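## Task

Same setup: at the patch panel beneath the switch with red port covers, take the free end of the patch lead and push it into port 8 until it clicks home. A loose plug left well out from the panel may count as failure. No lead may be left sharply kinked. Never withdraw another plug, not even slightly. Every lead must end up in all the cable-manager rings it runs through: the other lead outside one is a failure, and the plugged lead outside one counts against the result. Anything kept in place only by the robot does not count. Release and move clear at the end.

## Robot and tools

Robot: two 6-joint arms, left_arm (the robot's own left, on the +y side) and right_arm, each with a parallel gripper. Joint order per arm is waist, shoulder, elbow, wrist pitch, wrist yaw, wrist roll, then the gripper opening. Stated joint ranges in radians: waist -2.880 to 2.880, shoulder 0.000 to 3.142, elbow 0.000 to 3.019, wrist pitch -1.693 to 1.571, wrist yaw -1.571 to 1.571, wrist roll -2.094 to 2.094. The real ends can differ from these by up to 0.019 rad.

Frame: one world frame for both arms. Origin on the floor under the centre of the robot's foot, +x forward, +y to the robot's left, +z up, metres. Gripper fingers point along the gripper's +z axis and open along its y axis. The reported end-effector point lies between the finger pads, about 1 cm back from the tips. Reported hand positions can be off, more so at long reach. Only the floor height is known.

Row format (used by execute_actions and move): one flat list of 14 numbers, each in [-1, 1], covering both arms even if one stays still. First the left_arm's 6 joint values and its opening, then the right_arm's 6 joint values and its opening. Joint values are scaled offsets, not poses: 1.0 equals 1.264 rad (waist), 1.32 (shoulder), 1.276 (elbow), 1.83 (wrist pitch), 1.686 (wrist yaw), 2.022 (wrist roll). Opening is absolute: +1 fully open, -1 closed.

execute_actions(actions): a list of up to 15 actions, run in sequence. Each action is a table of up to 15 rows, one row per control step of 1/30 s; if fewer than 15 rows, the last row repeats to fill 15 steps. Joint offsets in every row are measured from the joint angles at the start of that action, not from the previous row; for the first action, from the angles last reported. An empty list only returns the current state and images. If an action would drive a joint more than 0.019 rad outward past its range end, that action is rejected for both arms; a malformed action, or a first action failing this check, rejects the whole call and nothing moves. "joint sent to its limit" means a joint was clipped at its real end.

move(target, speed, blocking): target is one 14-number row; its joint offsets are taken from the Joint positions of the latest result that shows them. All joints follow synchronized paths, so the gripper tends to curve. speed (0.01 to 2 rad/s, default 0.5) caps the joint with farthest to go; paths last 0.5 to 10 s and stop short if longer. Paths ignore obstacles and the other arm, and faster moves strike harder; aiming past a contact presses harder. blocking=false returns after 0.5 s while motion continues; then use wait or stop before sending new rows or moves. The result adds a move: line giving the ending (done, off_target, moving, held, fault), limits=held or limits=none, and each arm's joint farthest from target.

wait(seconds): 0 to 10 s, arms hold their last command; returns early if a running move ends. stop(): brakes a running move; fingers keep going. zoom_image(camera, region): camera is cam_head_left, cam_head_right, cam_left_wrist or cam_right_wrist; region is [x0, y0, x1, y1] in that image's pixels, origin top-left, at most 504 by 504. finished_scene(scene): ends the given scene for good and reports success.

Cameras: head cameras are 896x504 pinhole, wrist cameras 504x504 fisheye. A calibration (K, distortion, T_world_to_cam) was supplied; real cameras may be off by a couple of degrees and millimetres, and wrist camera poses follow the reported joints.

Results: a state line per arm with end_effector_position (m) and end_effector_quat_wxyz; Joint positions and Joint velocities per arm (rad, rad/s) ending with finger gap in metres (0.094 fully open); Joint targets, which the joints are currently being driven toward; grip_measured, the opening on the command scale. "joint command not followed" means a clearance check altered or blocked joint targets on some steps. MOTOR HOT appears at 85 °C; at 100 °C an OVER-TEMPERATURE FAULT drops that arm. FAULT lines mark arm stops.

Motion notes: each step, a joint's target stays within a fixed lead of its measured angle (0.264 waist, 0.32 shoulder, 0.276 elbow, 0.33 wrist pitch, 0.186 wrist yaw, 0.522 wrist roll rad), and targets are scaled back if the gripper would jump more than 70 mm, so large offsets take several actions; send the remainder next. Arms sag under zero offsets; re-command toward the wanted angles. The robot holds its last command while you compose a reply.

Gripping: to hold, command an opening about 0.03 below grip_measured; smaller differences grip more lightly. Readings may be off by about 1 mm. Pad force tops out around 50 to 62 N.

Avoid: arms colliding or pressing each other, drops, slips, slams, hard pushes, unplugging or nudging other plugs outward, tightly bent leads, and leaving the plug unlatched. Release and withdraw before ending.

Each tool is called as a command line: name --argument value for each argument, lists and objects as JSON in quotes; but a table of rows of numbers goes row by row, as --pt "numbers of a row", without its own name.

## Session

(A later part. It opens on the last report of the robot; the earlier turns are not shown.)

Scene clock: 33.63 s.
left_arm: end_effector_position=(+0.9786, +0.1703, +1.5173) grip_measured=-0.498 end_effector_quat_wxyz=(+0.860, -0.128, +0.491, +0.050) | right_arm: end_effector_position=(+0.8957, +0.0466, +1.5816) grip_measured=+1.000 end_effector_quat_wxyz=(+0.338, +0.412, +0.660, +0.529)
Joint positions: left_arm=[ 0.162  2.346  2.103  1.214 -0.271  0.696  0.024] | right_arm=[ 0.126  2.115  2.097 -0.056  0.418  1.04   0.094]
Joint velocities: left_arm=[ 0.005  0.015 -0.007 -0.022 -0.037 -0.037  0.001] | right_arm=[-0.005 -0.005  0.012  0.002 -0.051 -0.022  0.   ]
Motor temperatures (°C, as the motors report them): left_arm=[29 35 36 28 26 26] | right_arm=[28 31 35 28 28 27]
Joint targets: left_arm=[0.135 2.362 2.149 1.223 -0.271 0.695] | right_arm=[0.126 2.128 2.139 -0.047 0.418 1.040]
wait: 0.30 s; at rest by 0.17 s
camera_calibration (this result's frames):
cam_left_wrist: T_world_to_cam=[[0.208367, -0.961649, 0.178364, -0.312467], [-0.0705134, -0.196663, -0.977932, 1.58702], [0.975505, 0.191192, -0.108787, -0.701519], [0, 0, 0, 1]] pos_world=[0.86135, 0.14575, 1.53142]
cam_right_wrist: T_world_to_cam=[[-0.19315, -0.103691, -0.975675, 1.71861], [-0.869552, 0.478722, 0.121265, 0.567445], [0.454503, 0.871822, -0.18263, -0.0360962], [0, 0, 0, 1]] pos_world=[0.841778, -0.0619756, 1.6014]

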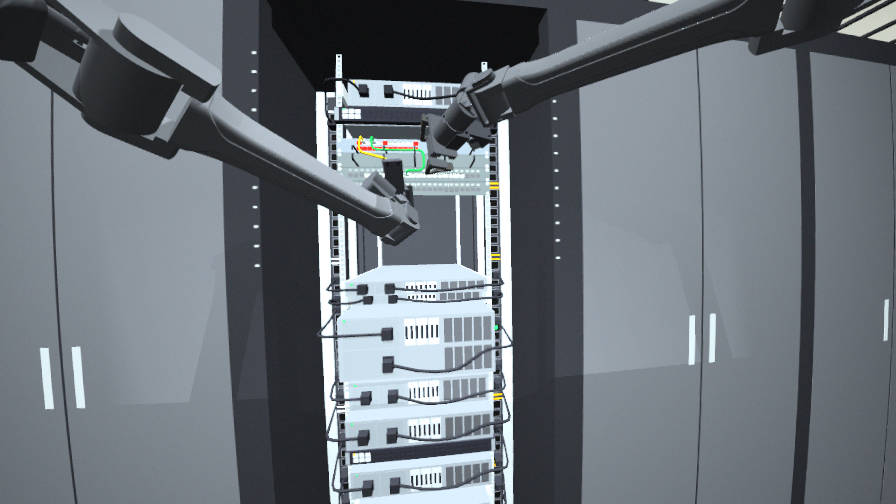

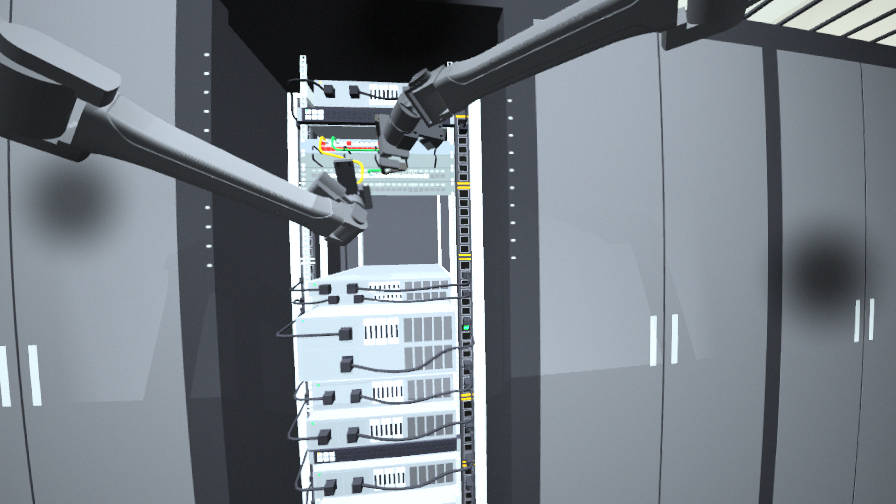

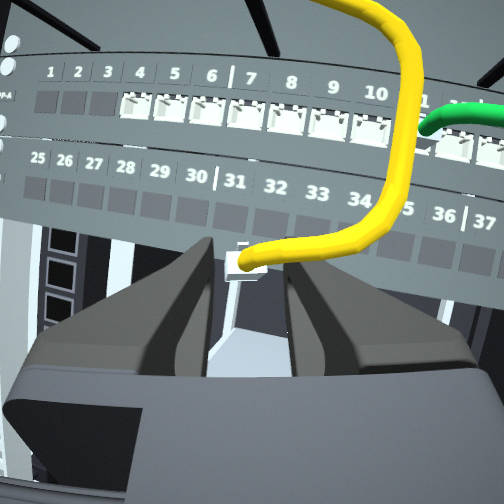

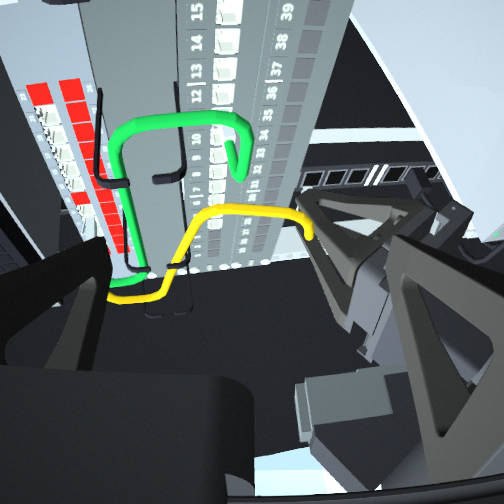

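Close slowly.

execute_actions --actions '[[[0,0.005,0.036,0.005,0,0,-0.54,0,0.01,0.033,0.005,0,0,1.0],[0,0.005,0.036,0.005,0,0,-0.58,0,0.01,0.033,0.005,0,0,1.0],[0,0.005,0.036,0.005,0,0,-0.61,0,0.01,0.033,0.005,0,0,1.0],[0,0.005,0.036,0.005,0,0,-0.64,0,0.01,0.033,0.005,0,0,1.0],[0,0.005,0.036,0.005,0,0,-0.67,0,0.01,0.033,0.005,0,0,1.0],[0,0.005,0.036,0.005,0,0,-0.70,0,0.01,0.033,0.005,0,0,1.0],[0,0.005,0.036,0.005,0,0,-0.72,0,0.01,0.033,0.005,0,0,1.0],[0,0.005,0.036,0.005,0,0,-0.74,0,0.01,0.033,0.005,0,0,1.0],[0,0.005,0.036,0.005,0,0,-0.75,0,0.01,0.033,0.005,0,0,1.0],[0,0.005,0.036,0.005,0,0,-0.76,0,0.01,0.033,0.005,0,0,1.0],[0,0.005,0.036,0.005,0,0,-0.77,0,0.01,0.033,0.005,0,0,1.0],[0,0.005,0.036,0.005,0,0,-0.78,0,0.01,0.033,0.005,0,0,1.0],[0,0.005,0.036,0.005,0,0,-0.79,0,0.01,0.033,0.005,0,0,1.0],[0,0.005,0.036,0.005,0,0,-0.81,0,0.01,0.033,0.005,0,0,1.0],[0,0.005,0.036,0.005,0,0,-0.85,0,0.01,0.033,0.005,0,0,1.0]]]'

wait --seconds 0.3

zoom_image --camera "cam_left_wrist" --region '[190, 210, 310, 300]'

zoom_image --camera "cam_right_wrist" --region '[250, 140, 370, 260]'

Scene clock: 34.87 s.
left_arm: end_effector_position=(+0.9786, +0.1703, +1.5173) grip_measured=-0.766 end_effector_quat_wxyz=(+0.860, -0.128, +0.491, +0.050) | right_arm: end_effector_position=(+0.8957, +0.0466, +1.5816) grip_measured=+1.000 end_effector_quat_wxyz=(+0.338, +0.412, +0.660, +0.529)
Joint positions: left_arm=[ 0.162  2.346  2.103  1.214 -0.271  0.696  0.011] | right_arm=[ 0.126  2.115  2.097 -0.056  0.418  1.04   0.094]
Joint velocities: left_arm=[-0.015 -0.015  0.002  0.012 -0.037  0.022 -0.001] | right_arm=[-0.015 -0.005  0.007 -0.022  0.022  0.037  0.   ]
Motor temperatures (°C, as the motors report them): left_arm=[29 35 36 28 26 26] | right_arm=[28 31 35 28 28 27]
Joint targets: left_arm=[0.162 2.353 2.149 1.223 -0.271 0.696] | right_arm=[0.126 2.128 2.139 -0.047 0.418 1.040]
camera_calibration (this result's frames):
cam_left_wrist: T_world_to_cam=[[0.208367, -0.961649, 0.178364, -0.312467], [-0.0705134, -0.196663, -0.977932, 1.58702], [0.975505, 0.191192, -0.108787, -0.701519], [0, 0, 0, 1]] pos_world=[0.86135, 0.14575, 1.53142]
cam_right_wrist: T_world_to_cam=[[-0.19315, -0.103691, -0.975675, 1.71861], [-0.869552, 0.478722, 0.121265, 0.567445], [0.454503, 0.871822, -0.18263, -0.0360962], [0, 0, 0, 1]] pos_world=[0.841778, -0.0619756, 1.6014]

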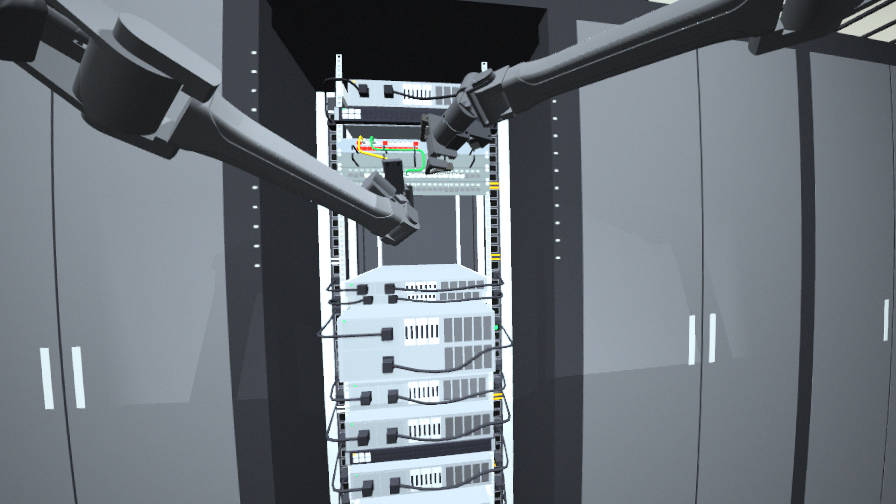

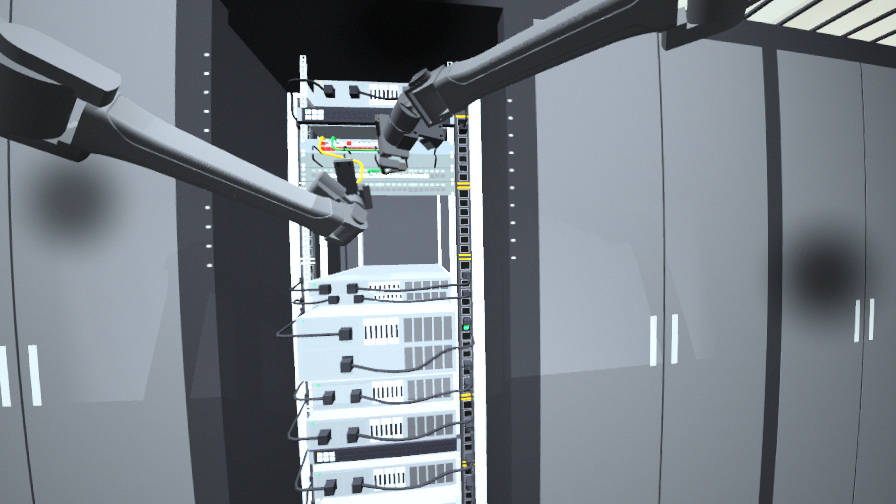

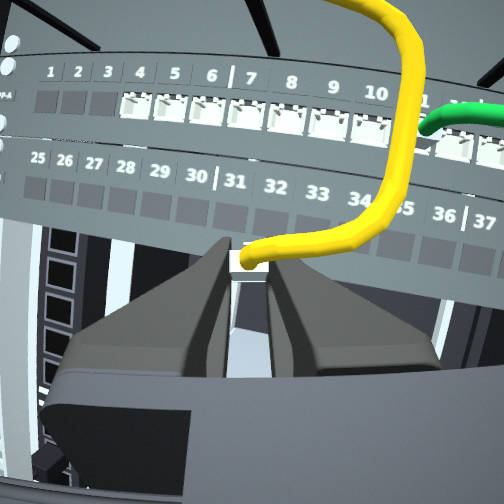

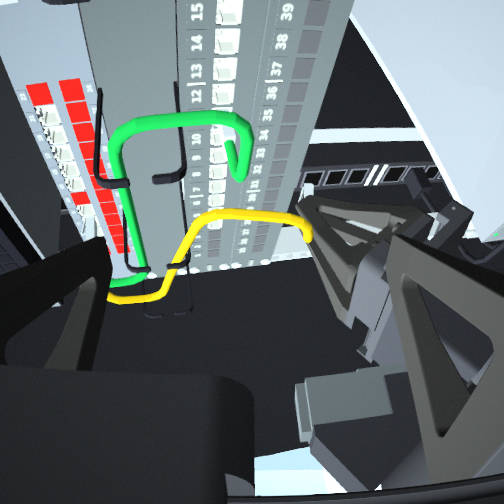

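Scene clock: 35.17 s.
left_arm: end_effector_position=(+0.9786, +0.1703, +1.5173) grip_measured=-0.766 end_effector_quat_wxyz=(+0.860, -0.128, +0.491, +0.050) | right_arm: end_effector_position=(+0.8957, +0.0466, +1.5816) grip_measured=+1.000 end_effector_quat_wxyz=(+0.338, +0.412, +0.660, +0.529)
Joint positions: left_arm=[ 0.162  2.346  2.103  1.214 -0.271  0.696  0.011] | right_arm=[ 0.126  2.115  2.097 -0.056  0.418  1.04   0.094]
Joint velocities: left_arm=[-0.005  0.005  0.002  0.007  0.022  0.007 -0.   ] | right_arm=[-0.015 -0.015 -0.007 -0.007  0.007 -0.037  0.   ]
Motor temperatures (°C, as the motors report them): left_arm=[29 35 36 28 26 26] | right_arm=[28 31 35 28 28 27]
Joint targets: left_arm=[0.162 2.353 2.149 1.223 -0.271 0.696] | right_arm=[0.126 2.128 2.139 -0.047 0.418 1.040]
wait: 0.30 s; at rest by 0.17 s
camera_calibration (this result's frames):
cam_left_wrist: T_world_to_cam=[[0.208367, -0.961649, 0.178364, -0.312467], [-0.0705134, -0.196663, -0.977932, 1.58702], [0.975505, 0.191192, -0.108787, -0.701519], [0, 0, 0, 1]] pos_world=[0.86135, 0.14575, 1.53142]
cam_right_wrist: T_world_to_cam=[[-0.19315, -0.103691, -0.975675, 1.71861], [-0.869552, 0.478722, 0.121265, 0.567445], [0.454503, 0.871822, -0.18263, -0.0360962], [0, 0, 0, 1]] pos_world=[0.841778, -0.0619756, 1.6014]

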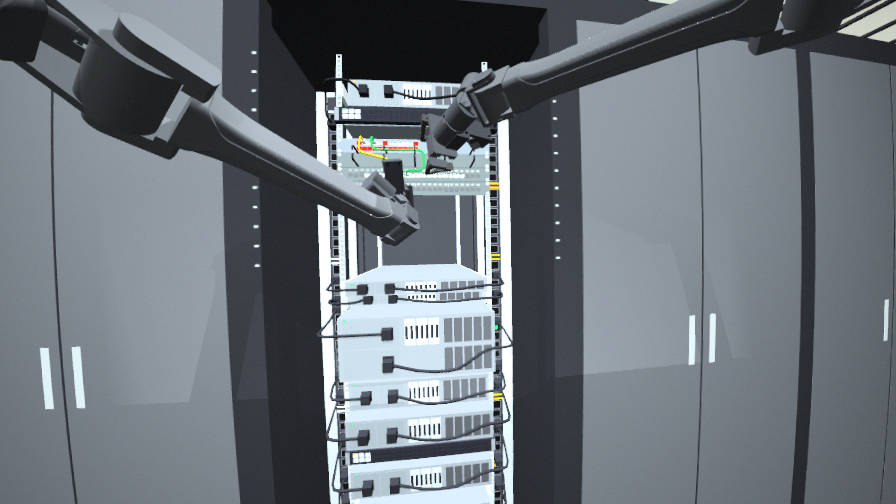

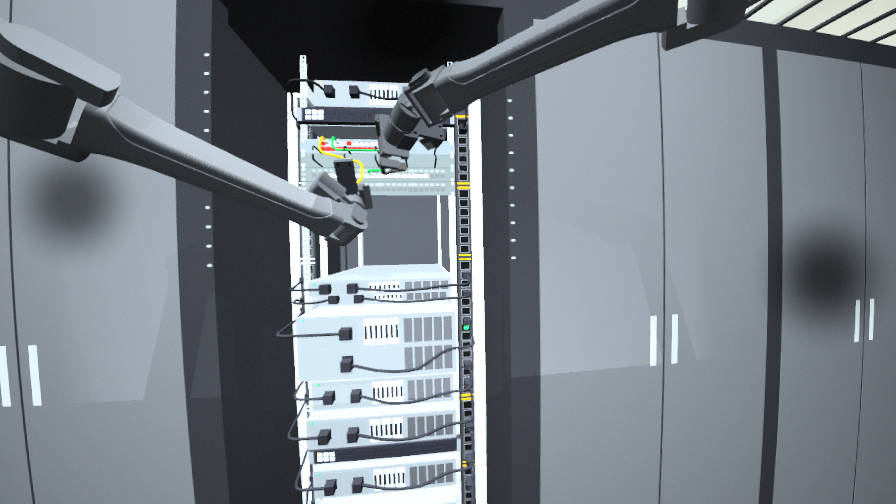

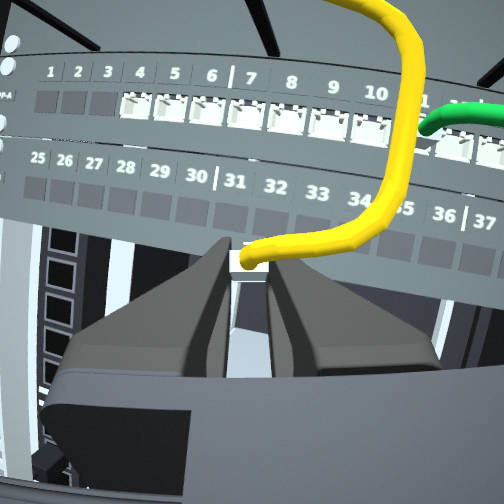

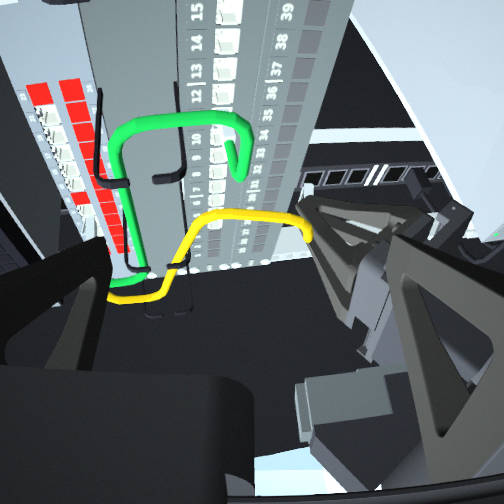

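Region (190, 210, 310, 300) of cam_left_wrist's 504x504 image, scaled by 4.200, with more detail than that image has; it fills the top 378 rows of this view, and the rest is white.

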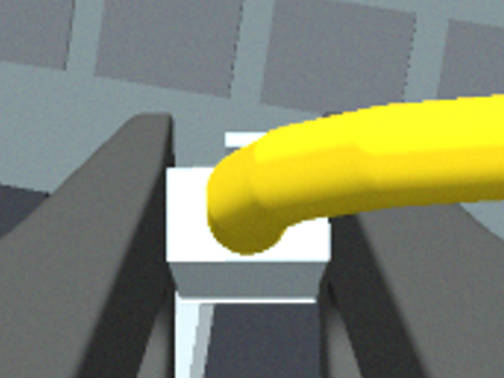

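Region (250, 140, 370, 260) of cam_right_wrist's 504x504 image, scaled by 4.200, with more detail than that image has.

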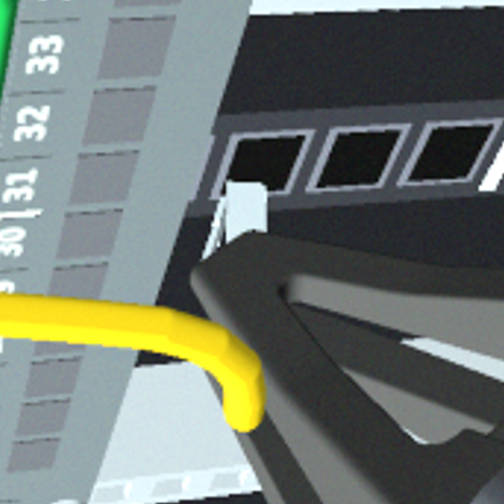

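execute_actions --actions '[[[0.006,-0.028,0.043,-0.006,0.008,-0.010,-0.85,0,0.01,0.033,0.005,0,0,1.0],[0.008,-0.0285,0.045,-0.007,0.016,-0.011,-0.85,0,0.01,0.033,0.005,0,0,1.0],[0.010,-0.029,0.048,-0.009,0.027,-0.012,-0.85,0,0.01,0.033,0.005,0,0,1.0],[0.012,-0.0295,0.051,-0.010,0.038,-0.013,-0.85,0,0.01,0.033,0.005,0,0,1.0],[0.014,-0.030,0.054,-0.012,0.049,-0.014,-0.85,0,0.01,0.033,0.005,0,0,1.0],[0.016,-0.0305,0.057,-0.013,0.060,-0.015,-0.85,0,0.01,0.033,0.005,0,0,1.0],[0.018,-0.031,0.060,-0.015,0.071,-0.016,-0.85,0,0.01,0.033,0.005,0,0,1.0],[0.020,-0.0315,0.063,-0.016,0.082,-0.017,-0.85,0,0.01,0.033,0.005,0,0,1.0],[0.022,-0.032,0.066,-0.018,0.093,-0.018,-0.85,0,0.01,0.033,0.005,0,0,1.0],[0.024,-0.0325,0.068,-0.019,0.104,-0.019,-0.85,0,0.01,0.033,0.005,0,0,1.0],[0.026,-0.033,0.071,-0.021,0.115,-0.020,-0.85,0,0.01,0.033,0.005,0,0,1.0],[0.028,-0.0335,0.073,-0.0225,0.125,-0.020,-0.85,0,0.01,0.033,0.005,0,0,1.0]]]'

wait --seconds 0.3

Scene clock: 37.50 s.
left_arm: end_effector_position=(+0.9814, +0.1661, +1.5509) grip_measured=-0.766 end_effector_quat_wxyz=(+0.899, -0.067, +0.432, +0.021) | right_arm: end_effector_position=(+0.8957, +0.0466, +1.5816) grip_measured=+1.000 end_effector_quat_wxyz=(+0.338, +0.412, +0.660, +0.529)
Joint positions: left_arm=[ 0.18   2.338  2.143  1.184 -0.066  0.676  0.011] | right_arm=[ 0.126  2.115  2.097 -0.056  0.418  1.04   0.094]
Joint velocities: left_arm=[ 0.054 -0.063  0.046 -0.017  0.037 -0.081 -0.001] | right_arm=[-0.015 -0.005  0.007 -0.007 -0.051 -0.022  0.   ]
Motor temperatures (°C, as the motors report them): left_arm=[29 35 36 28 26 26] | right_arm=[28 31 35 28 28 27]
Joint targets: left_arm=[0.197 2.302 2.197 1.173 -0.060 0.655] | right_arm=[0.126 2.128 2.139 -0.047 0.418 1.040]
camera_calibration (this result's frames):
cam_left_wrist: T_world_to_cam=[[0.0911652, -0.989954, 0.108078, -0.0943817], [0.054324, -0.103425, -0.993153, 1.50487], [0.994353, 0.0964122, 0.0443495, -0.940011], [0, 0, 0, 1]] pos_world=[0.861557, 0.152836, 1.54645]
cam_right_wrist: T_world_to_cam=[[-0.19315, -0.103691, -0.975675, 1.71861], [-0.869552, 0.478722, 0.121265, 0.567445], [0.454503, 0.871822, -0.18263, -0.0360962], [0, 0, 0, 1]] pos_world=[0.841778, -0.0619756, 1.6014]

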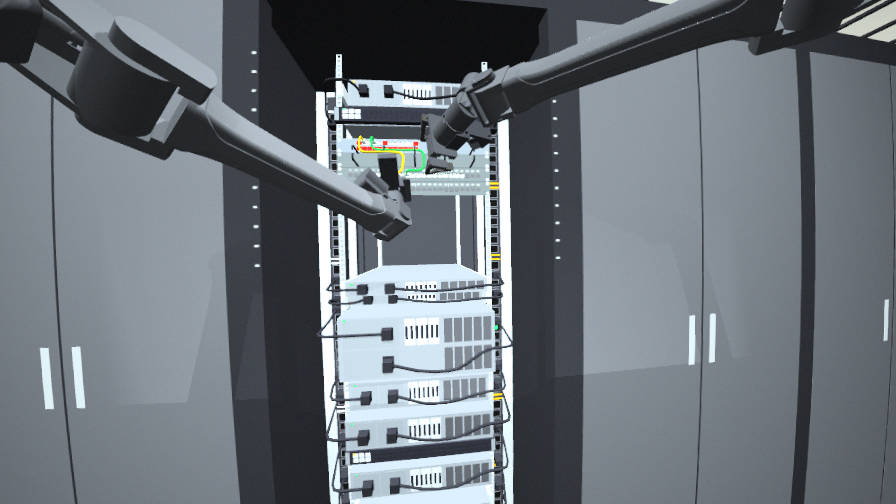

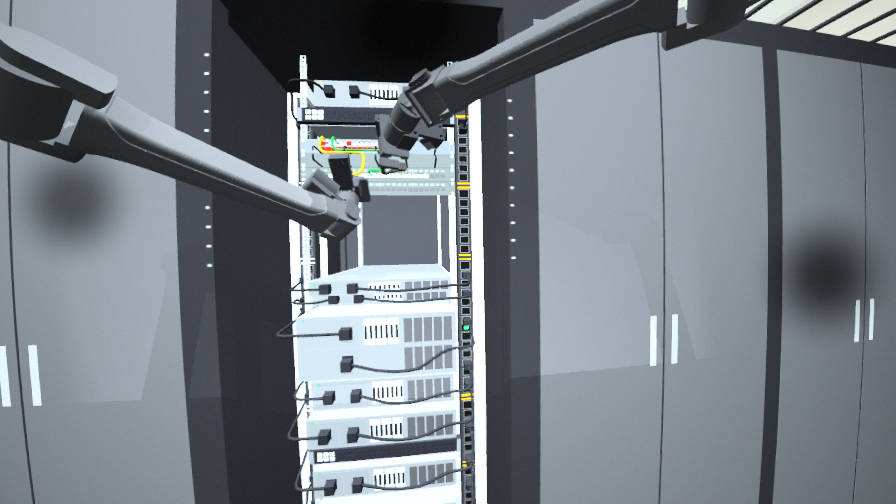

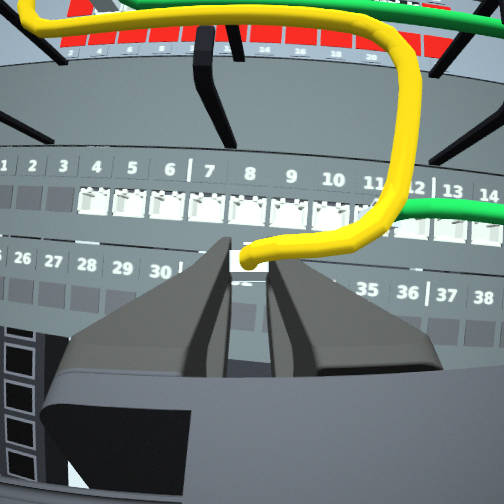

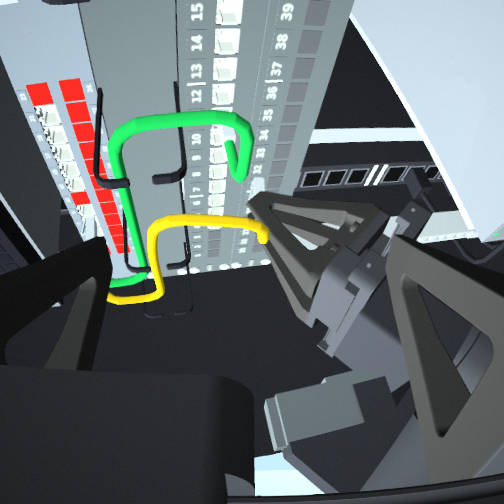

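Scene clock: 37.80 s.
left_arm: end_effector_position=(+0.9844, +0.1745, +1.5505) grip_measured=-0.766 end_effector_quat_wxyz=(+0.899, -0.068, +0.431, +0.025) | right_arm: end_effector_position=(+0.8957, +0.0466, +1.5816) grip_measured=+1.000 end_effector_quat_wxyz=(+0.338, +0.412, +0.660, +0.529)
Joint positions: left_arm=[ 0.189  2.334  2.145  1.182 -0.065  0.673  0.011] | right_arm=[ 0.126  2.115  2.097 -0.056  0.418  1.04   0.094]
Joint velocities: left_arm=[-0.005 -0.005 -0.017 -0.002 -0.037  0.022 -0.001] | right_arm=[-0.005 -0.005 -0.007  0.007 -0.066 -0.066  0.   ]
Motor temperatures (°C, as the motors report them): left_arm=[29 35 36 28 26 26] | right_arm=[28 31 35 28 28 27]
Joint targets: left_arm=[0.198 2.302 2.196 1.173 -0.060 0.655] | right_arm=[0.126 2.128 2.139 -0.047 0.418 1.040]
wait: 0.30 s; no rest
camera_calibration (this result's frames):
cam_left_wrist: T_world_to_cam=[[0.0992804, -0.989218, 0.107661, -0.0936579], [0.055422, -0.10253, -0.993185, 1.50396], [0.993515, 0.104571, 0.0446452, -0.944789], [0, 0, 0, 1]] pos_world=[0.864608, 0.160351, 1.54597]
cam_right_wrist: T_world_to_cam=[[-0.19315, -0.103691, -0.975675, 1.71861], [-0.869552, 0.478722, 0.121265, 0.567445], [0.454503, 0.871822, -0.18263, -0.0360962], [0, 0, 0, 1]] pos_world=[0.841778, -0.0619756, 1.6014]

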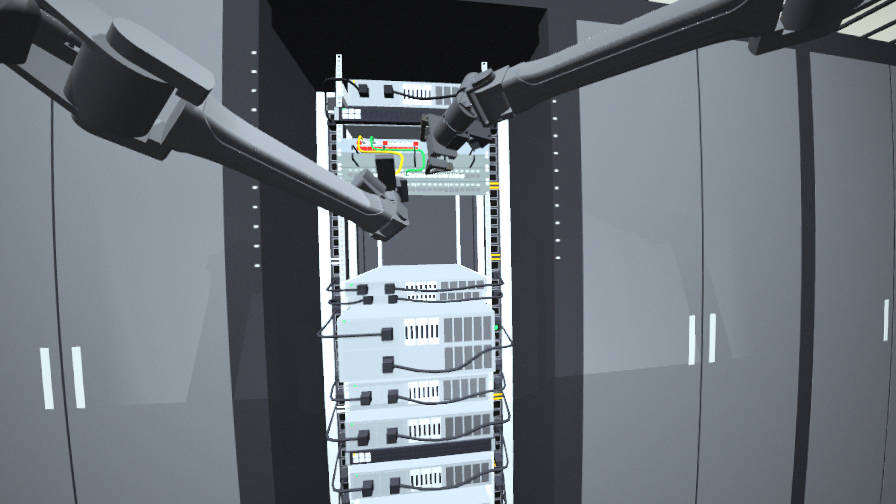

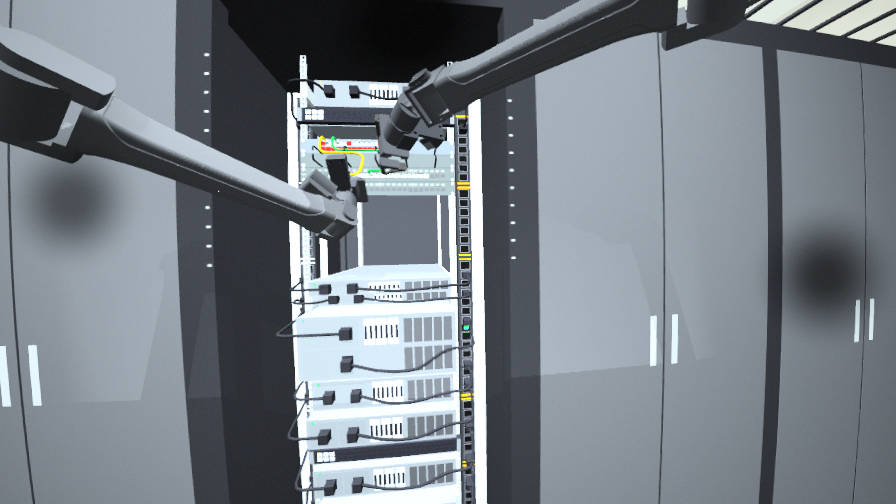

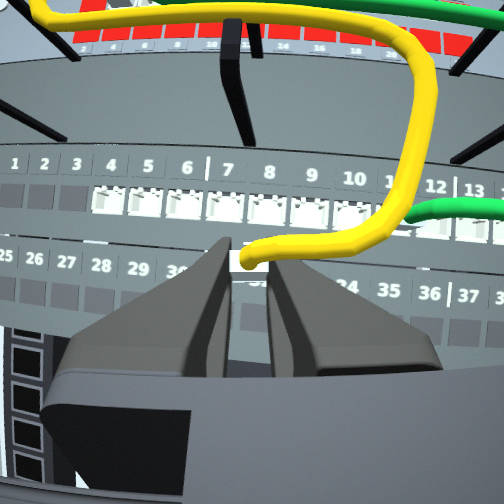

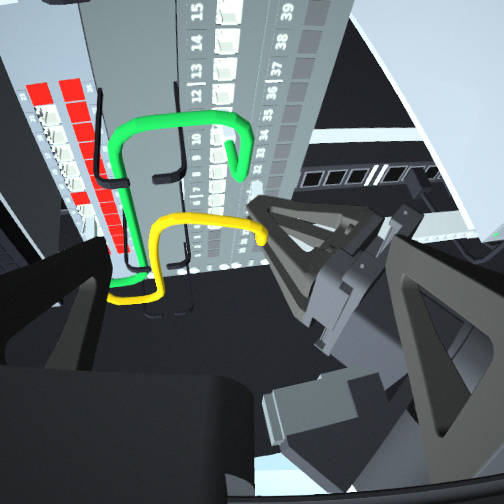

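execute_actions --actions '[[[0.010,0.011,0.045,-0.007,0.010,-0.009,-0.85,0,0.01,0.033,0.005,0,0,1.0],[0.012,0.012,0.050,-0.009,0.020,-0.010,-0.85,0,0.01,0.033,0.005,0,0,1.0],[0.0145,0.013,0.056,-0.012,0.031,-0.011,-0.85,0,0.01,0.033,0.005,0,0,1.0],[0.017,0.014,0.061,-0.014,0.042,-0.012,-0.85,0,0.01,0.033,0.005,0,0,1.0],[0.019,0.015,0.067,-0.017,0.053,-0.013,-0.85,0,0.01,0.033,0.005,0,0,1.0],[0.0215,0.016,0.072,-0.019,0.064,-0.014,-0.85,0,0.01,0.033,0.005,0,0,1.0],[0.024,0.017,0.078,-0.022,0.075,-0.015,-0.85,0,0.01,0.033,0.005,0,0,1.0],[0.026,0.018,0.083,-0.024,0.086,-0.016,-0.85,0,0.01,0.033,0.005,0,0,1.0],[0.0285,0.019,0.089,-0.027,0.097,-0.017,-0.85,0,0.01,0.033,0.005,0,0,1.0],[0.031,0.020,0.094,-0.029,0.108,-0.018,-0.85,0,0.01,0.033,0.005,0,0,1.0],[0.0324,0.021,0.100,-0.031,0.118,-0.018,-0.85,0,0.01,0.033,0.005,0,0,1.0],[0.0324,0.021,0.1035,-0.033,0.1246,-0.018,-0.85,0,0.01,0.033,0.005,0,0,1.0]]]'

wait --seconds 0.4

zoom_image --camera "cam_left_wrist" --region '[150, 180, 350, 330]'

zoom_image --camera "cam_right_wrist" --region '[100, 130, 300, 320]'

Scene clock: 39.37 s.
left_arm: end_effector_position=(+0.9900, +0.1708, +1.5720) grip_measured=-0.766 end_effector_quat_wxyz=(+0.927, -0.001, +0.375, +0.002) | right_arm: end_effector_position=(+0.8957, +0.0466, +1.5816) grip_measured=+1.000 end_effector_quat_wxyz=(+0.338, +0.412, +0.660, +0.529)
Joint positions: left_arm=[0.216 2.35  2.222 1.133 0.14  0.658 0.011] | right_arm=[ 0.126  2.115  2.097 -0.056  0.418  1.04   0.094]
Joint velocities: left_arm=[ 0.063 -0.005  0.1   -0.017  0.007 -0.007 -0.001] | right_arm=[-0.015 -0.015  0.007  0.007 -0.007 -0.051  0.   ]
Motor temperatures (°C, as the motors report them): left_arm=[29 35 36 28 26 26] | right_arm=[28 31 35 28 28 27]
Joint targets: left_arm=[0.230 2.362 2.277 1.122 0.145 0.637] | right_arm=[0.126 2.128 2.139 -0.047 0.418 1.040]
camera_calibration (this result's frames):
cam_left_wrist: T_world_to_cam=[[-0.00143316, -0.999982, 0.00576307, 0.161477], [0.174448, -0.00592472, -0.984649, 1.37684], [0.984665, -0.000405805, 0.174454, -1.12832], [0, 0, 0, 1]] pos_world=[0.871063, 0.169173, 1.55162]
cam_right_wrist: T_world_to_cam=[[-0.19315, -0.103691, -0.975675, 1.71861], [-0.869552, 0.478722, 0.121265, 0.567445], [0.454503, 0.871822, -0.18263, -0.0360962], [0, 0, 0, 1]] pos_world=[0.841778, -0.0619756, 1.6014]

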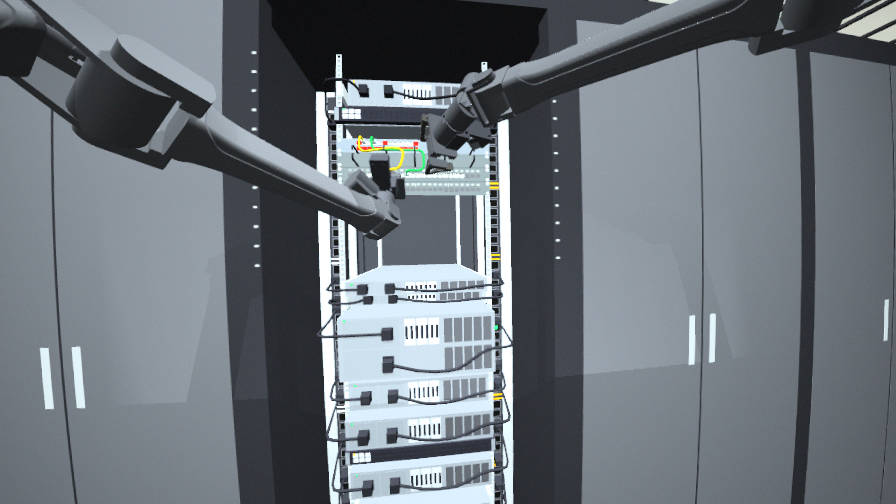

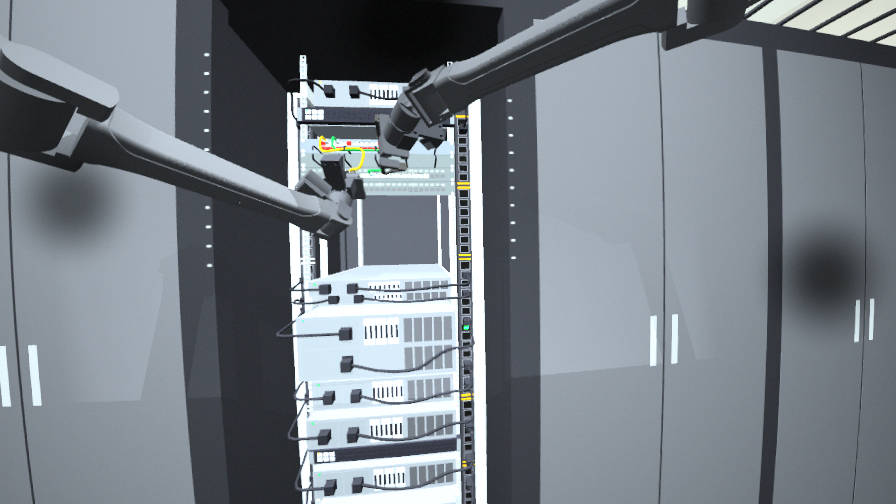

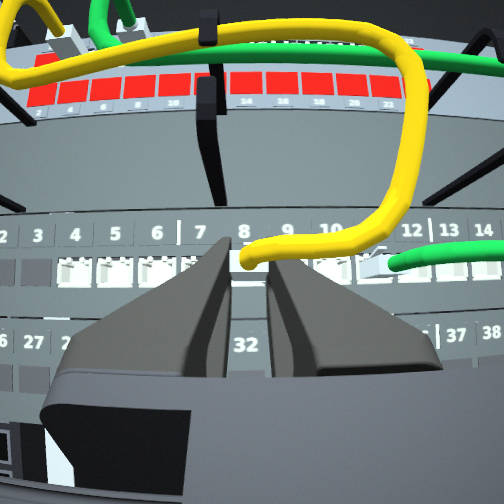

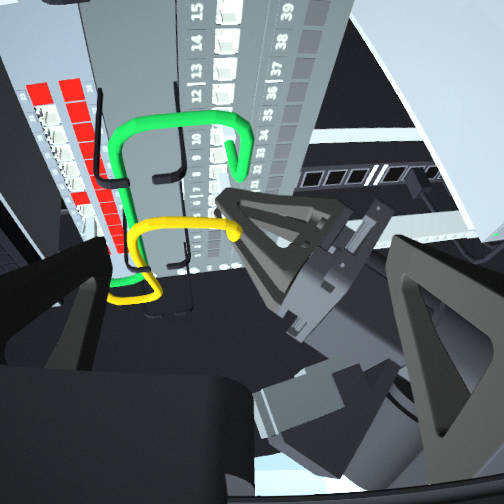

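Scene clock: 39.77 s.
left_arm: end_effector_position=(+0.9923, +0.1751, +1.5699) grip_measured=-0.766 end_effector_quat_wxyz=(+0.927, -0.001, +0.376, +0.004) | right_arm: end_effector_position=(+0.8957, +0.0466, +1.5816) grip_measured=+1.000 end_effector_quat_wxyz=(+0.338, +0.412, +0.660, +0.529)
Joint positions: left_arm=[0.223 2.351 2.225 1.131 0.141 0.656 0.011] | right_arm=[ 0.126  2.115  2.097 -0.056  0.418  1.04   0.094]
Joint velocities: left_arm=[-0.005 -0.005 -0.007  0.012  0.051 -0.007  0.001] | right_arm=[ 0.005  0.005 -0.012 -0.007  0.066 -0.022  0.   ]
Motor temperatures (°C, as the motors report them): left_arm=[29 35 36 28 26 26] | right_arm=[28 31 35 28 28 27]
Joint targets: left_arm=[0.230 2.362 2.277 1.122 0.145 0.637] | right_arm=[0.126 2.128 2.139 -0.047 0.418 1.040]
wait: 0.40 s; at rest by 0.27 s
camera_calibration (this result's frames):
cam_left_wrist: T_world_to_cam=[[0.00224437, -0.999988, 0.00435616, 0.164394], [0.17328, -0.00390137, -0.984865, 1.37561], [0.98487, 0.00296524, 0.173269, -1.12912], [0, 0, 0, 1]] pos_world=[0.873307, 0.173107, 1.54971]
cam_right_wrist: T_world_to_cam=[[-0.19315, -0.103691, -0.975675, 1.71861], [-0.869552, 0.478722, 0.121265, 0.567445], [0.454503, 0.871822, -0.18263, -0.0360962], [0, 0, 0, 1]] pos_world=[0.841778, -0.0619756, 1.6014]

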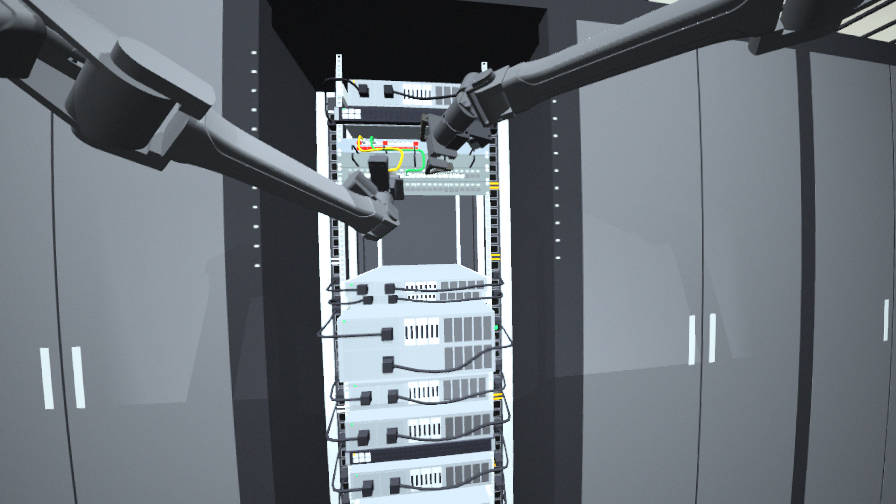

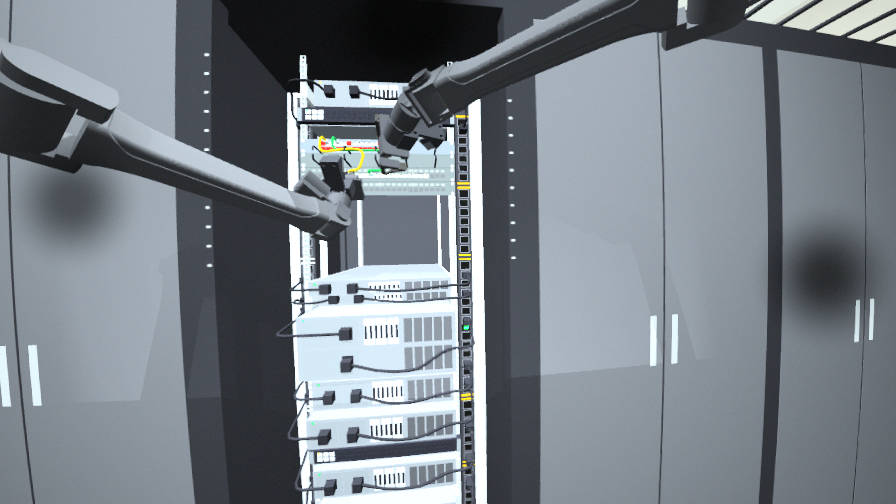

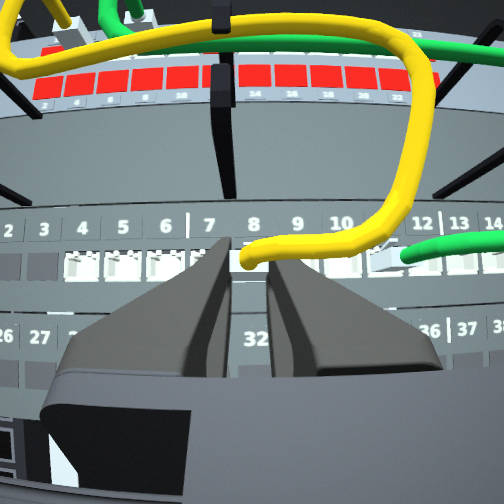

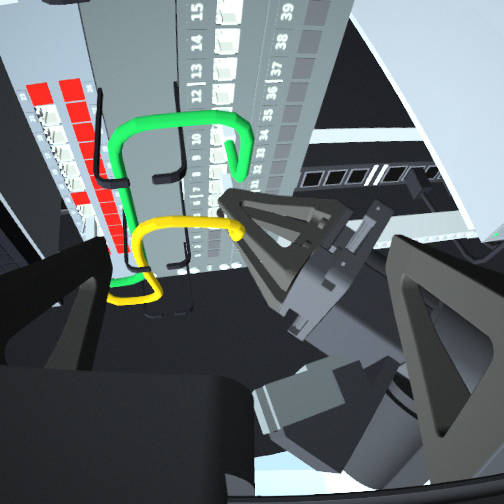

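Region (150, 180, 350, 330) of cam_left_wrist's 504x504 image, scaled by 2.520, with more detail than that image has; it fills the top 378 rows of this view, and the rest is white.

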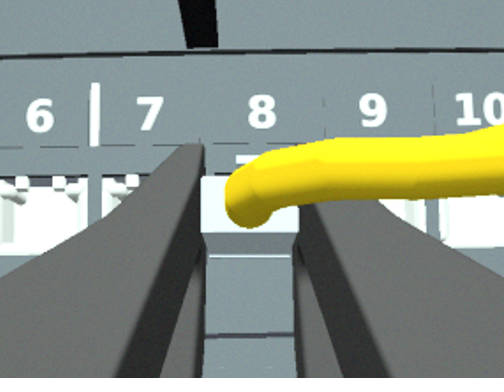

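Region (100, 130, 300, 320) of cam_right_wrist's 504x504 image, scaled by 2.520, with more detail than that image has; it fills the top 479 rows of this view, and the rest is white.

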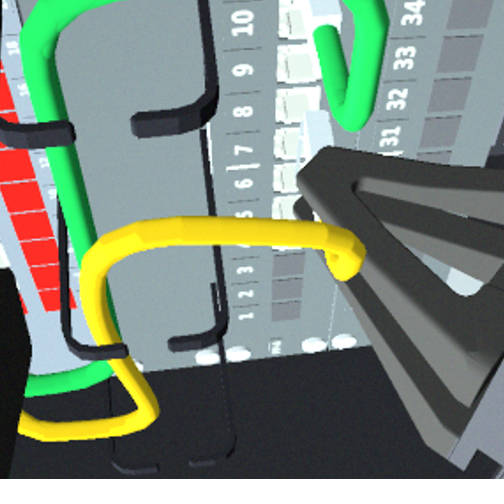

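zoom_image --camera "cam_left_wrist" --region '[310, 220, 450, 300]'

zoom_image --camera "cam_right_wrist" --region '[180, 110, 290, 240]'

Region (310, 220, 450, 300) of cam_left_wrist's 504x504 image, scaled by 3.600, with more detail than that image has; it fills the top 288 rows of this view, and the rest is white.

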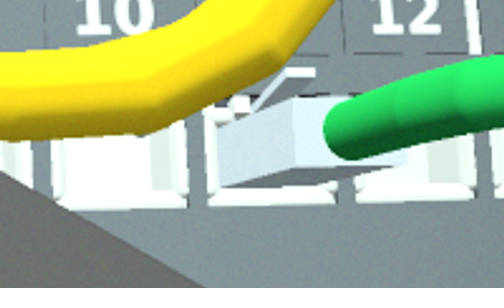

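Region (180, 110, 290, 240) of cam_right_wrist's 504x504 image, scaled by 3.877, with more detail than that image has; it fills the left 426 columns of this view, and the rest is white.

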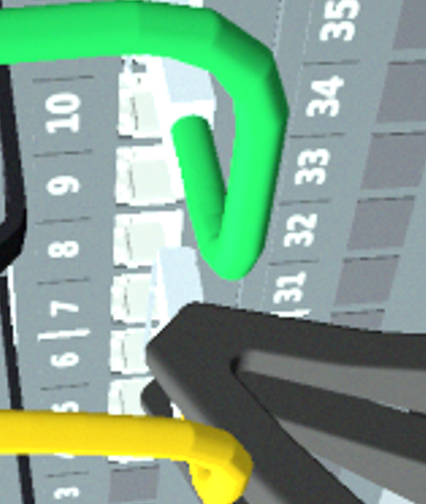

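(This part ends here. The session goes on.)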